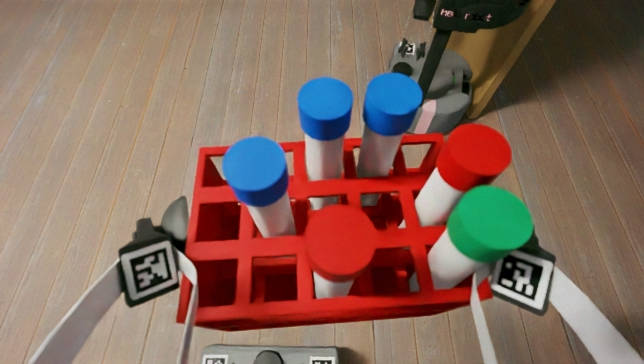

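execute_actions([
  {"r2":{"base":{"translate_m":0.7},"joints":{"head_pan_rad":0,"head_tilt_rad":-0.9}},"r1":{"base":{"translate_m":-0.06},"joints":{"head_pan_rad":0}}},
], cameras=["r1_nav_camera","r2_nav_camera"])

Scene clock: 293.20 s.
r1.base_odometry: x=+1.801 y=-5.237 heading=-2.905 (m, m, rad; r1's odometry frame)
r1.turned_by_wheels: -0.001 (rad since the last result)
r1.turned_by_imu: +0.017 (rad since the last result)
r1.base_tilt: forward=+0.2 right=+0.1 (deg)
r1.lidar_m: 1.71 0.50 2.68 2.37 2.38 2.06 0.27 0.27 0.29 0.45 2.42 1.04
r1.head_depth_mm: 1386 1468 1523 1478 1331 1210 1117 / 1741 1808 1645 1469 1331 1208 1101 / 2115 1874 1622 1448 1311 1204 - / 2142 1840 1610 1452 1312 1195 - / 2117 1826 1609 1439 1298 1173 - / 2087 1802 1585 1426 1291 1183 1113 / 2070 1775 1585 1393 1121 1161 1078
r1.base_status: translate_m off_target (by the wheels' count: -0.0597 of -0.0600)
r1.joint_positions: lift_m=+0.310 arm_m=-0.001 wrist_yaw_rad=+3.056 wrist_pitch_rad=-0.489 wrist_roll_rad=+0.016 gripper_m=+0.037 head_pan_rad=-0.007 head_tilt_rad=-1.090
r1.joint_status: all done
r1.on_its_own: left_wheel is at rest, and its effort (-55) is outside its rest range (-18 to +18)
r1.motor_effort: left_wheel=-55(60) right_wheel=-18(22) lift_m=+50(50) arm_m=+0(1) wrist_yaw_rad=+0(3) wrist_pitch_rad=+6(6) wrist_roll_rad=+0(1) gripper_m=-1(1) head_pan_rad=+4(52) head_tilt_rad=-5(5) (%)
r1.hand_pose: x=-0.0028 y=+0.0697 z=+0.3067 quat_wxyz=(+0.202, +0.698, +0.140, +0.673) (m; r1's base frame)
r1.wrist_depth_mm: - - - - - - - / - - - - - - - / 880 880 - 857 813 537 533 / 705 700 - 710 678 465 469 / 577 574 586 590 610 517 554 / 510 522 - - - 494 501 / 457 - - - 435 444 441
r2.base_odometry: x=+0.194 y=+1.499 heading=+1.879 (m, m, rad; r2's odometry frame)
r2.turned_by_wheels: +0.000 (rad since the last result)
r2.turned_by_imu: +0.003 (rad since the last result)
r2.base_tilt: forward=+1.1 right=+1.3 (deg)
r2.lidar_m: 1.04 1.05 1.44 1.82 1.87 2.20 2.11 2.19 2.39 0.50 0.50 0.95
r2.head_depth_mm: 2477 2359 1934 1661 1449 1289 345 / 2516 2373 1949 1657 1447 1278 373 / 2985 2351 1933 1660 1442 1281 1155 / 2968 2337 1930 1663 1446 1278 1147 / 2954 2356 1940 1644 1446 1272 1139 / 2930 2179 1319 1533 1434 1275 1142 / 922 1061 1242 1521 1433 1269 1138
r2.base_status: done
r2.joint_positions: lift_m=+0.950 arm_m=+0.003 wrist_yaw_rad=+1.568 wrist_pitch_rad=-0.914 wrist_roll_rad=+0.017 gripper_m=+0.084 head_pan_rad=+0.007 head_tilt_rad=-0.889
r2.joint_status: all done
r2.motor_effort: left_wheel=-1(3) right_wheel=+2(6) lift_m=+16(16) arm_m=-4(3) wrist_yaw_rad=+2(1) wrist_pitch_rad=+8(8) wrist_roll_rad=+1(1) gripper_m=-23(23) head_pan_rad=-4(36) head_tilt_rad=-5(21) (%)
r2.hand_pose: x=+0.1160 y=-0.1484 z=+0.8715 quat_wxyz=(+0.668, +0.671, -0.234, +0.221) (m; r2's base frame)
r2.wrist_depth_mm: - - - - - 866 627 / - - - - - 886 630 / - - - 135 158 790 625 / - - 145 148 148 105 583 / - - 137 92 137 91 523 / - 947 153 124 134 125 443 / 939 925 185 898 889 790 436
r3.base_odometry: x=+2.678 y=+1.960 heading=-1.505 (m, m, rad; r3's odometry frame)
r3.turned_by_wheels: +0.000 (rad since the last result)
r3.turned_by_imu: +0.002 (rad since the last result)
r3.base_tilt: forward=+1.8 right=-0.8 (deg)
r3.lidar_m: 1.30 1.31 1.58 1.67 1.40 0.33 0.27 0.27 0.30 0.46 3.94 1.00
r3.head_depth_mm: 1256 1422 1568 1581 1429 1256 1125 / 1244 1445 1723 1665 1445 1263 1123 / 1214 1427 1682 1659 1437 1254 1123 / 1199 1381 1643 1665 1442 1262 1130 / 1169 1363 1609 1652 1436 1256 1133 / 1152 1335 1582 1661 1450 1261 1132 / 1135 1300 1558 1680 1445 1265 1134
r3.base_status: not commanded
r3.joint_positions: lift_m=+0.310 arm_m=+0.000 wrist_yaw_rad=+3.080 wrist_pitch_rad=-0.346 wrist_roll_rad=+0.014 gripper_m=+0.037 head_pan_rad=-0.007 head_tilt_rad=-0.901
r3.joint_status: not commanded
r3.motor_effort: left_wheel=-5(5) right_wheel=-8(8) lift_m=+26(27) arm_m=+0(1) wrist_yaw_rad=+0(0) wrist_pitch_rad=+6(5) wrist_roll_rad=+0(0) gripper_m=+0(0) head_pan_rad=+4(5) head_tilt_rad=+1(1) (%)
r3.hand_pose: x=-0.0070 y=+0.0872 z=+0.3391 quat_wxyz=(+0.144, +0.705, +0.099, +0.688) (m; r3's base frame)
r3.wrist_depth_mm: - - - - - - - / - - - - - - - / - - - - - - - / 879 870 - 834 838 810 821 / 692 694 - 668 692 658 646 / 572 582 572 563 - 553 548 / 490 505 - - 483 476 475
pictures: r1_nav_camera (sideways: a quarter turn counterclockwise sets it upright), r2_nav_camera (sideways: a quarter turn counterclockwise sets it upright)
camera_calibration (this result's frames):
r1_nav_camera: T_world_to_cam=[[0.902389, 0.0325506, 0.42969, -0.524037], [0.0449808, -0.998811, -0.0188001, 0.079077], [0.428568, 0.0362928, -0.902781, 1.13015], [0, 0, 0, 1]] pos_world=[-0.0150155, 0.0550245, 1.24694]
r2_nav_camera: T_world_to_cam=[[0.774626, 0.011575, 0.632313, -0.783302], [-0.00677642, -0.999623, 0.0266005, 0.0146735], [0.632383, -0.0248903, -0.774256, 0.964873], [0, 0, 0, 1]] pos_world=[-0.0033029, 0.0477507, 1.24196]
Images, in order (width x height): r1_nav_camera 672x504, r2_nav_camera 672x504.

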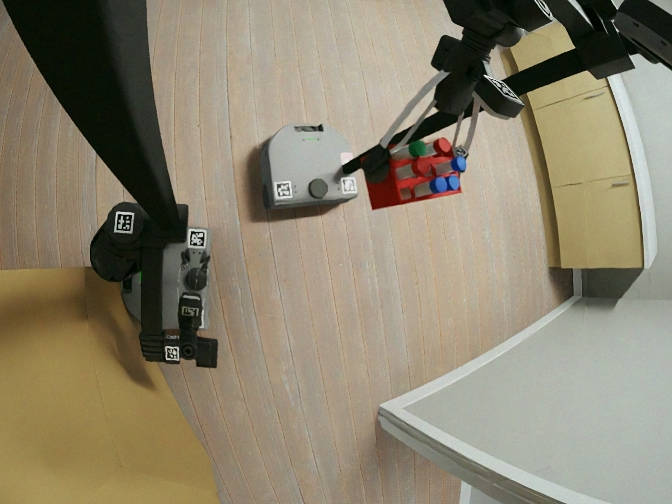

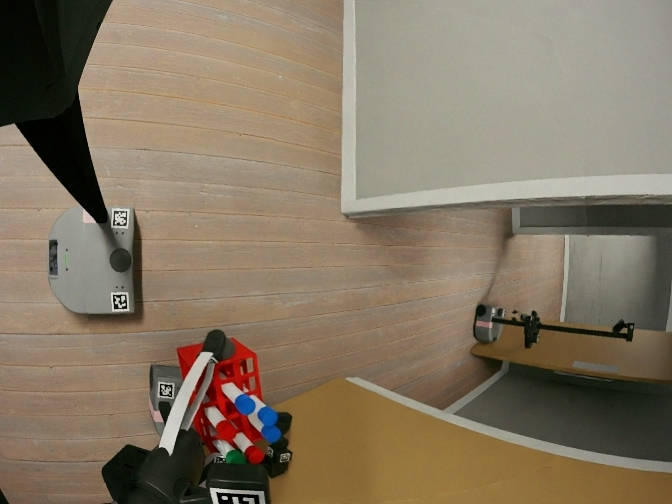

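execute_actions([
  {"r2":{"base":{"rotate_rad":-0.11}},"r1":{"base":{"rotate_rad":-0.02}}},
], cameras=[])

execute_actions([
  {"r2":{"base":{"translate_m":0.8}}},
], cameras=["r2_nav_camera"])

Scene clock: 299.03 s.
r1.base_odometry: x=+1.801 y=-5.237 heading=-2.925 (m, m, rad; r1's odometry frame)
r1.turned_by_wheels: -0.020 (rad since the last result)
r1.turned_by_imu: -0.018 (rad since the last result)
r1.base_tilt: forward=+0.2 right=+0.2 (deg)
r1.lidar_m: 1.64 0.50 2.70 2.37 2.38 2.09 0.27 0.27 0.29 0.44 2.49 1.03
r1.head_depth_mm: 1335 1427 1512 1486 1334 1221 1118 / 1664 1777 1644 1473 1332 1211 1102 / 2065 1865 1631 1463 1318 1202 - / 2128 1837 1618 1442 1313 1201 - / 2103 1827 1612 1438 1302 1191 - / 2086 1821 1591 1435 1292 1181 1116 / 2068 1791 1575 1418 1166 1155 1080
r1.base_status: done
r1.joint_positions: lift_m=+0.310 arm_m=-0.001 wrist_yaw_rad=+3.056 wrist_pitch_rad=-0.489 wrist_roll_rad=+0.016 gripper_m=+0.037 head_pan_rad=-0.007 head_tilt_rad=-1.090
r1.joint_status: not commanded
r1.motor_effort: left_wheel=-3(42) right_wheel=-3(18) lift_m=+50(50) arm_m=+0(1) wrist_yaw_rad=+0(1) wrist_pitch_rad=+6(6) wrist_roll_rad=+0(1) gripper_m=+0(0) head_pan_rad=+4(3) head_tilt_rad=-5(5) (%)
r1.hand_pose: x=-0.0028 y=+0.0697 z=+0.3067 quat_wxyz=(+0.202, +0.698, +0.140, +0.673) (m; r1's base frame)
r1.wrist_depth_mm: - - - - - - - / - - - - - - - / 878 883 - 875 831 537 541 / 697 702 - 716 674 475 475 / 591 593 580 575 607 544 539 / 509 526 - - - 508 503 / 460 - - - 449 442 443
r2.base_odometry: x=+0.194 y=+1.499 heading=+1.770 (m, m, rad; r2's odometry frame)
r2.turned_by_wheels: -0.110 (rad since the last result)
r2.turned_by_imu: -0.111 (rad since the last result)
r2.base_tilt: forward=+1.1 right=+1.3 (deg)
r2.lidar_m: 2.56 1.04 1.31 1.82 1.85 2.28 2.11 2.14 2.49 2.30 0.49 0.89
r2.head_depth_mm: 2728 2374 1860 1550 1457 1256 345 / 2684 2376 1955 1662 1442 1283 373 / 2530 2353 1950 1660 1436 1279 1152 / 2933 2330 1945 1649 1439 1279 1145 / 2948 2359 1938 1652 1440 1275 1141 / 2951 2335 1927 1646 1441 1277 1143 / 2900 2260 1263 1452 1437 1277 1140
r2.base_status: done
r2.joint_positions: lift_m=+0.950 arm_m=+0.003 wrist_yaw_rad=+1.568 wrist_pitch_rad=-0.914 wrist_roll_rad=+0.017 gripper_m=+0.084 head_pan_rad=+0.007 head_tilt_rad=-0.889
r2.joint_status: not commanded
r2.motor_effort: left_wheel=+2(5) right_wheel=+0(3) lift_m=+16(16) arm_m=-3(3) wrist_yaw_rad=+1(2) wrist_pitch_rad=+8(8) wrist_roll_rad=+0(1) gripper_m=-23(23) head_pan_rad=-5(4) head_tilt_rad=-4(4) (%)
r2.hand_pose: x=+0.1160 y=-0.1484 z=+0.8715 quat_wxyz=(+0.668, +0.671, -0.234, +0.221) (m; r2's base frame)
r2.wrist_depth_mm: 986 - - - - 785 570 / - - - - - 815 597 / - - - 147 135 592 604 / - - 107 149 147 109 606 / - - 135 91 136 91 455 / - 952 154 124 134 125 435 / 894 918 186 911 906 903 906
r3.base_odometry: x=+2.678 y=+1.960 heading=-1.505 (m, m, rad; r3's odometry frame)
r3.turned_by_wheels: +0.000 (rad since the last result)
r3.turned_by_imu: +0.001 (rad since the last result)
r3.base_tilt: forward=+1.8 right=-0.7 (deg)
r3.lidar_m: 1.30 1.31 1.58 1.67 1.40 0.33 0.27 0.27 0.30 0.46 3.95 1.00
r3.head_depth_mm: 1248 1423 1580 1581 1427 1253 1120 / 1233 1444 1747 1668 1421 1256 1128 / 1210 1419 1688 1654 1427 1267 1121 / 1191 1380 1646 1664 1420 1266 1132 / 1173 1355 1611 1655 1446 1260 1126 / 1156 1325 1580 1656 1427 1266 1139 / 1133 1299 1534 1661 1424 1262 1132
r3.base_status: not commanded
r3.joint_positions: lift_m=+0.310 arm_m=+0.000 wrist_yaw_rad=+3.080 wrist_pitch_rad=-0.346 wrist_roll_rad=+0.014 gripper_m=+0.037 head_pan_rad=-0.007 head_tilt_rad=-0.901
r3.joint_status: not commanded
r3.motor_effort: left_wheel=-5(5) right_wheel=-8(8) lift_m=+26(27) arm_m=+0(0) wrist_yaw_rad=+0(0) wrist_pitch_rad=+5(6) wrist_roll_rad=+0(0) gripper_m=+0(0) head_pan_rad=+4(4) head_tilt_rad=+2(1) (%)
r3.hand_pose: x=-0.0070 y=+0.0872 z=+0.3391 quat_wxyz=(+0.144, +0.705, +0.099, +0.688) (m; r3's base frame)
r3.wrist_depth_mm: - - - - - - - / - - - - - - - / - - - - - - - / 874 858 - 848 816 825 805 / 696 691 - 675 695 664 654 / 577 565 568 557 - 556 544 / 499 508 - - 482 475 471
pictures: none
No camera images: the call's "cameras" was empty. Leave "cameras" out to get every camera's image.

Scene clock: 308.20 s.
r1.base_odometry: x=+1.801 y=-5.237 heading=-2.925 (m, m, rad; r1's odometry frame)
r1.turned_by_wheels: +0.000 (rad since the last result)
r1.turned_by_imu: +0.002 (rad since the last result)
r1.base_tilt: forward=+0.2 right=+0.2 (deg)
r1.lidar_m: 1.64 2.32 2.70 2.38 2.38 2.08 0.27 0.27 0.29 0.44 0.66 0.63
r1.head_depth_mm: 1343 1425 1461 1446 1179 1217 1122 / 1662 1768 1661 1270 1159 1211 1096 / 2067 1856 1636 1464 1238 1199 - / 2127 1851 1612 1446 1311 1202 - / 2109 1830 1607 1438 1300 1182 - / 2089 1822 1588 1424 1298 1177 1114 / 2056 1796 1590 1414 1280 1176 1081
r1.base_status: not commanded
r1.joint_positions: lift_m=+0.310 arm_m=-0.001 wrist_yaw_rad=+3.056 wrist_pitch_rad=-0.489 wrist_roll_rad=+0.016 gripper_m=+0.037 head_pan_rad=-0.007 head_tilt_rad=-1.090
r1.joint_status: not commanded
r1.motor_effort: left_wheel=-4(4) right_wheel=-3(3) lift_m=+50(50) arm_m=+1(0) wrist_yaw_rad=-1(1) wrist_pitch_rad=+6(6) wrist_roll_rad=-1(0) gripper_m=+0(1) head_pan_rad=+4(4) head_tilt_rad=-4(4) (%)
r1.hand_pose: x=-0.0028 y=+0.0697 z=+0.3067 quat_wxyz=(+0.202, +0.698, +0.140, +0.673) (m; r1's base frame)
r1.wrist_depth_mm: - - - - - - - / - - - - - - - / 862 891 - 851 843 860 852 / 704 697 - 696 682 697 697 / 584 582 579 584 599 589 580 / 507 534 - - - 500 499 / 453 - - - 432 446 436
r2.base_odometry: x=+0.036 y=+2.284 heading=+1.770 (m, m, rad; r2's odometry frame)
r2.turned_by_wheels: +0.000 (rad since the last result)
r2.turned_by_imu: +0.004 (rad since the last result)
r2.base_tilt: forward=+1.1 right=+1.4 (deg)
r2.lidar_m: 1.76 1.48 0.38 0.63 1.95 2.43 2.91 0.63 0.65 0.55 0.55 1.50
r2.head_depth_mm: 1720 2285 1961 1658 1444 1281 346 / 1796 1995 1953 1655 1448 1278 373 / 1905 2000 1937 1658 1443 1279 1155 / 2971 2350 1939 1657 1430 1271 1148 / 2948 2329 1935 1650 1443 1276 1143 / 2943 2341 1929 1648 1435 1274 1143 / 2397 2335 1928 1638 1436 1272 1130
r2.base_status: done
r2.joint_positions: lift_m=+0.950 arm_m=+0.003 wrist_yaw_rad=+1.568 wrist_pitch_rad=-0.914 wrist_roll_rad=+0.017 gripper_m=+0.084 head_pan_rad=+0.007 head_tilt_rad=-0.889
r2.joint_status: not commanded
r2.motor_effort: left_wheel=+2(5) right_wheel=+0(4) lift_m=+16(16) arm_m=-4(3) wrist_yaw_rad=+1(2) wrist_pitch_rad=+8(8) wrist_roll_rad=+1(1) gripper_m=-22(23) head_pan_rad=-5(5) head_tilt_rad=-5(5) (%)
r2.hand_pose: x=+0.1160 y=-0.1484 z=+0.8715 quat_wxyz=(+0.668, +0.671, -0.234, +0.221) (m; r2's base frame)
r2.wrist_depth_mm: - - - - - - - / - - - - - - 437 / - - - 136 158 610 430 / 562 - 145 147 148 106 412 / 521 688 136 90 138 91 428 / 724 953 154 124 134 126 428 / 915 907 186 925 894 683 507
r3.base_odometry: x=+2.678 y=+1.960 heading=-1.505 (m, m, rad; r3's odometry frame)
r3.turned_by_wheels: +0.000 (rad since the last result)
r3.turned_by_imu: +0.002 (rad since the last result)
r3.base_tilt: forward=+1.7 right=-0.8 (deg)
r3.lidar_m: 1.30 1.31 1.58 1.67 1.40 0.33 0.27 0.27 0.30 0.46 3.94 1.00
r3.head_depth_mm: 1252 1424 1561 1580 1431 1262 1128 / 1238 1444 1727 1660 1433 1259 1126 / 1210 1409 1678 1658 1414 1265 1126 / 1195 1384 1648 1625 1435 1266 1125 / 1178 1362 1610 1662 1423 1268 1129 / 1155 1338 1575 1677 1451 1263 1136 / 1128 1303 1546 1674 1443 1272 1130
r3.base_status: not commanded
r3.joint_positions: lift_m=+0.310 arm_m=+0.000 wrist_yaw_rad=+3.080 wrist_pitch_rad=-0.346 wrist_roll_rad=+0.014 gripper_m=+0.037 head_pan_rad=-0.007 head_tilt_rad=-0.901
r3.joint_status: not commanded
r3.motor_effort: left_wheel=-5(5) right_wheel=-8(8) lift_m=+26(27) arm_m=+0(0) wrist_yaw_rad=+0(1) wrist_pitch_rad=+5(5) wrist_roll_rad=+0(0) gripper_m=+0(0) head_pan_rad=+4(4) head_tilt_rad=+1(1) (%)
r3.hand_pose: x=-0.0070 y=+0.0872 z=+0.3391 quat_wxyz=(+0.144, +0.705, +0.099, +0.688) (m; r3's base frame)
r3.wrist_depth_mm: - - - - - - - / - - - - - - - / - - - - - - - / 866 856 - 844 823 809 820 / 692 686 - 665 695 655 650 / 580 578 570 562 - 558 545 / 499 504 - - 479 475 473
pictures: r2_nav_camera (sideways: a quarter turn counterclockwise sets it upright)
camera_calibration (this result's frames):
r2_nav_camera: T_world_to_cam=[[0.774724, 0.0115278, 0.632195, -0.783148], [-0.00683425, -0.999623, 0.0266027, 0.0146711], [0.632263, -0.0249303, -0.774353, 0.964999], [0, 0, 0, 1]] pos_world=[-0.00330912, 0.0477512, 1.24196]
Images, in order (width x height): r2_nav_camera 672x504.

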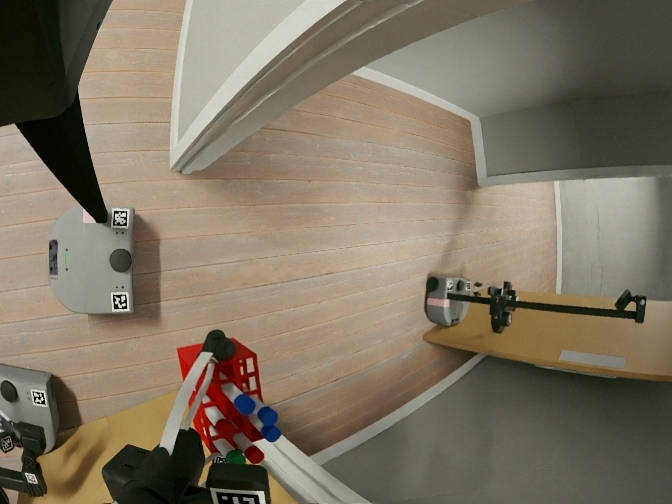

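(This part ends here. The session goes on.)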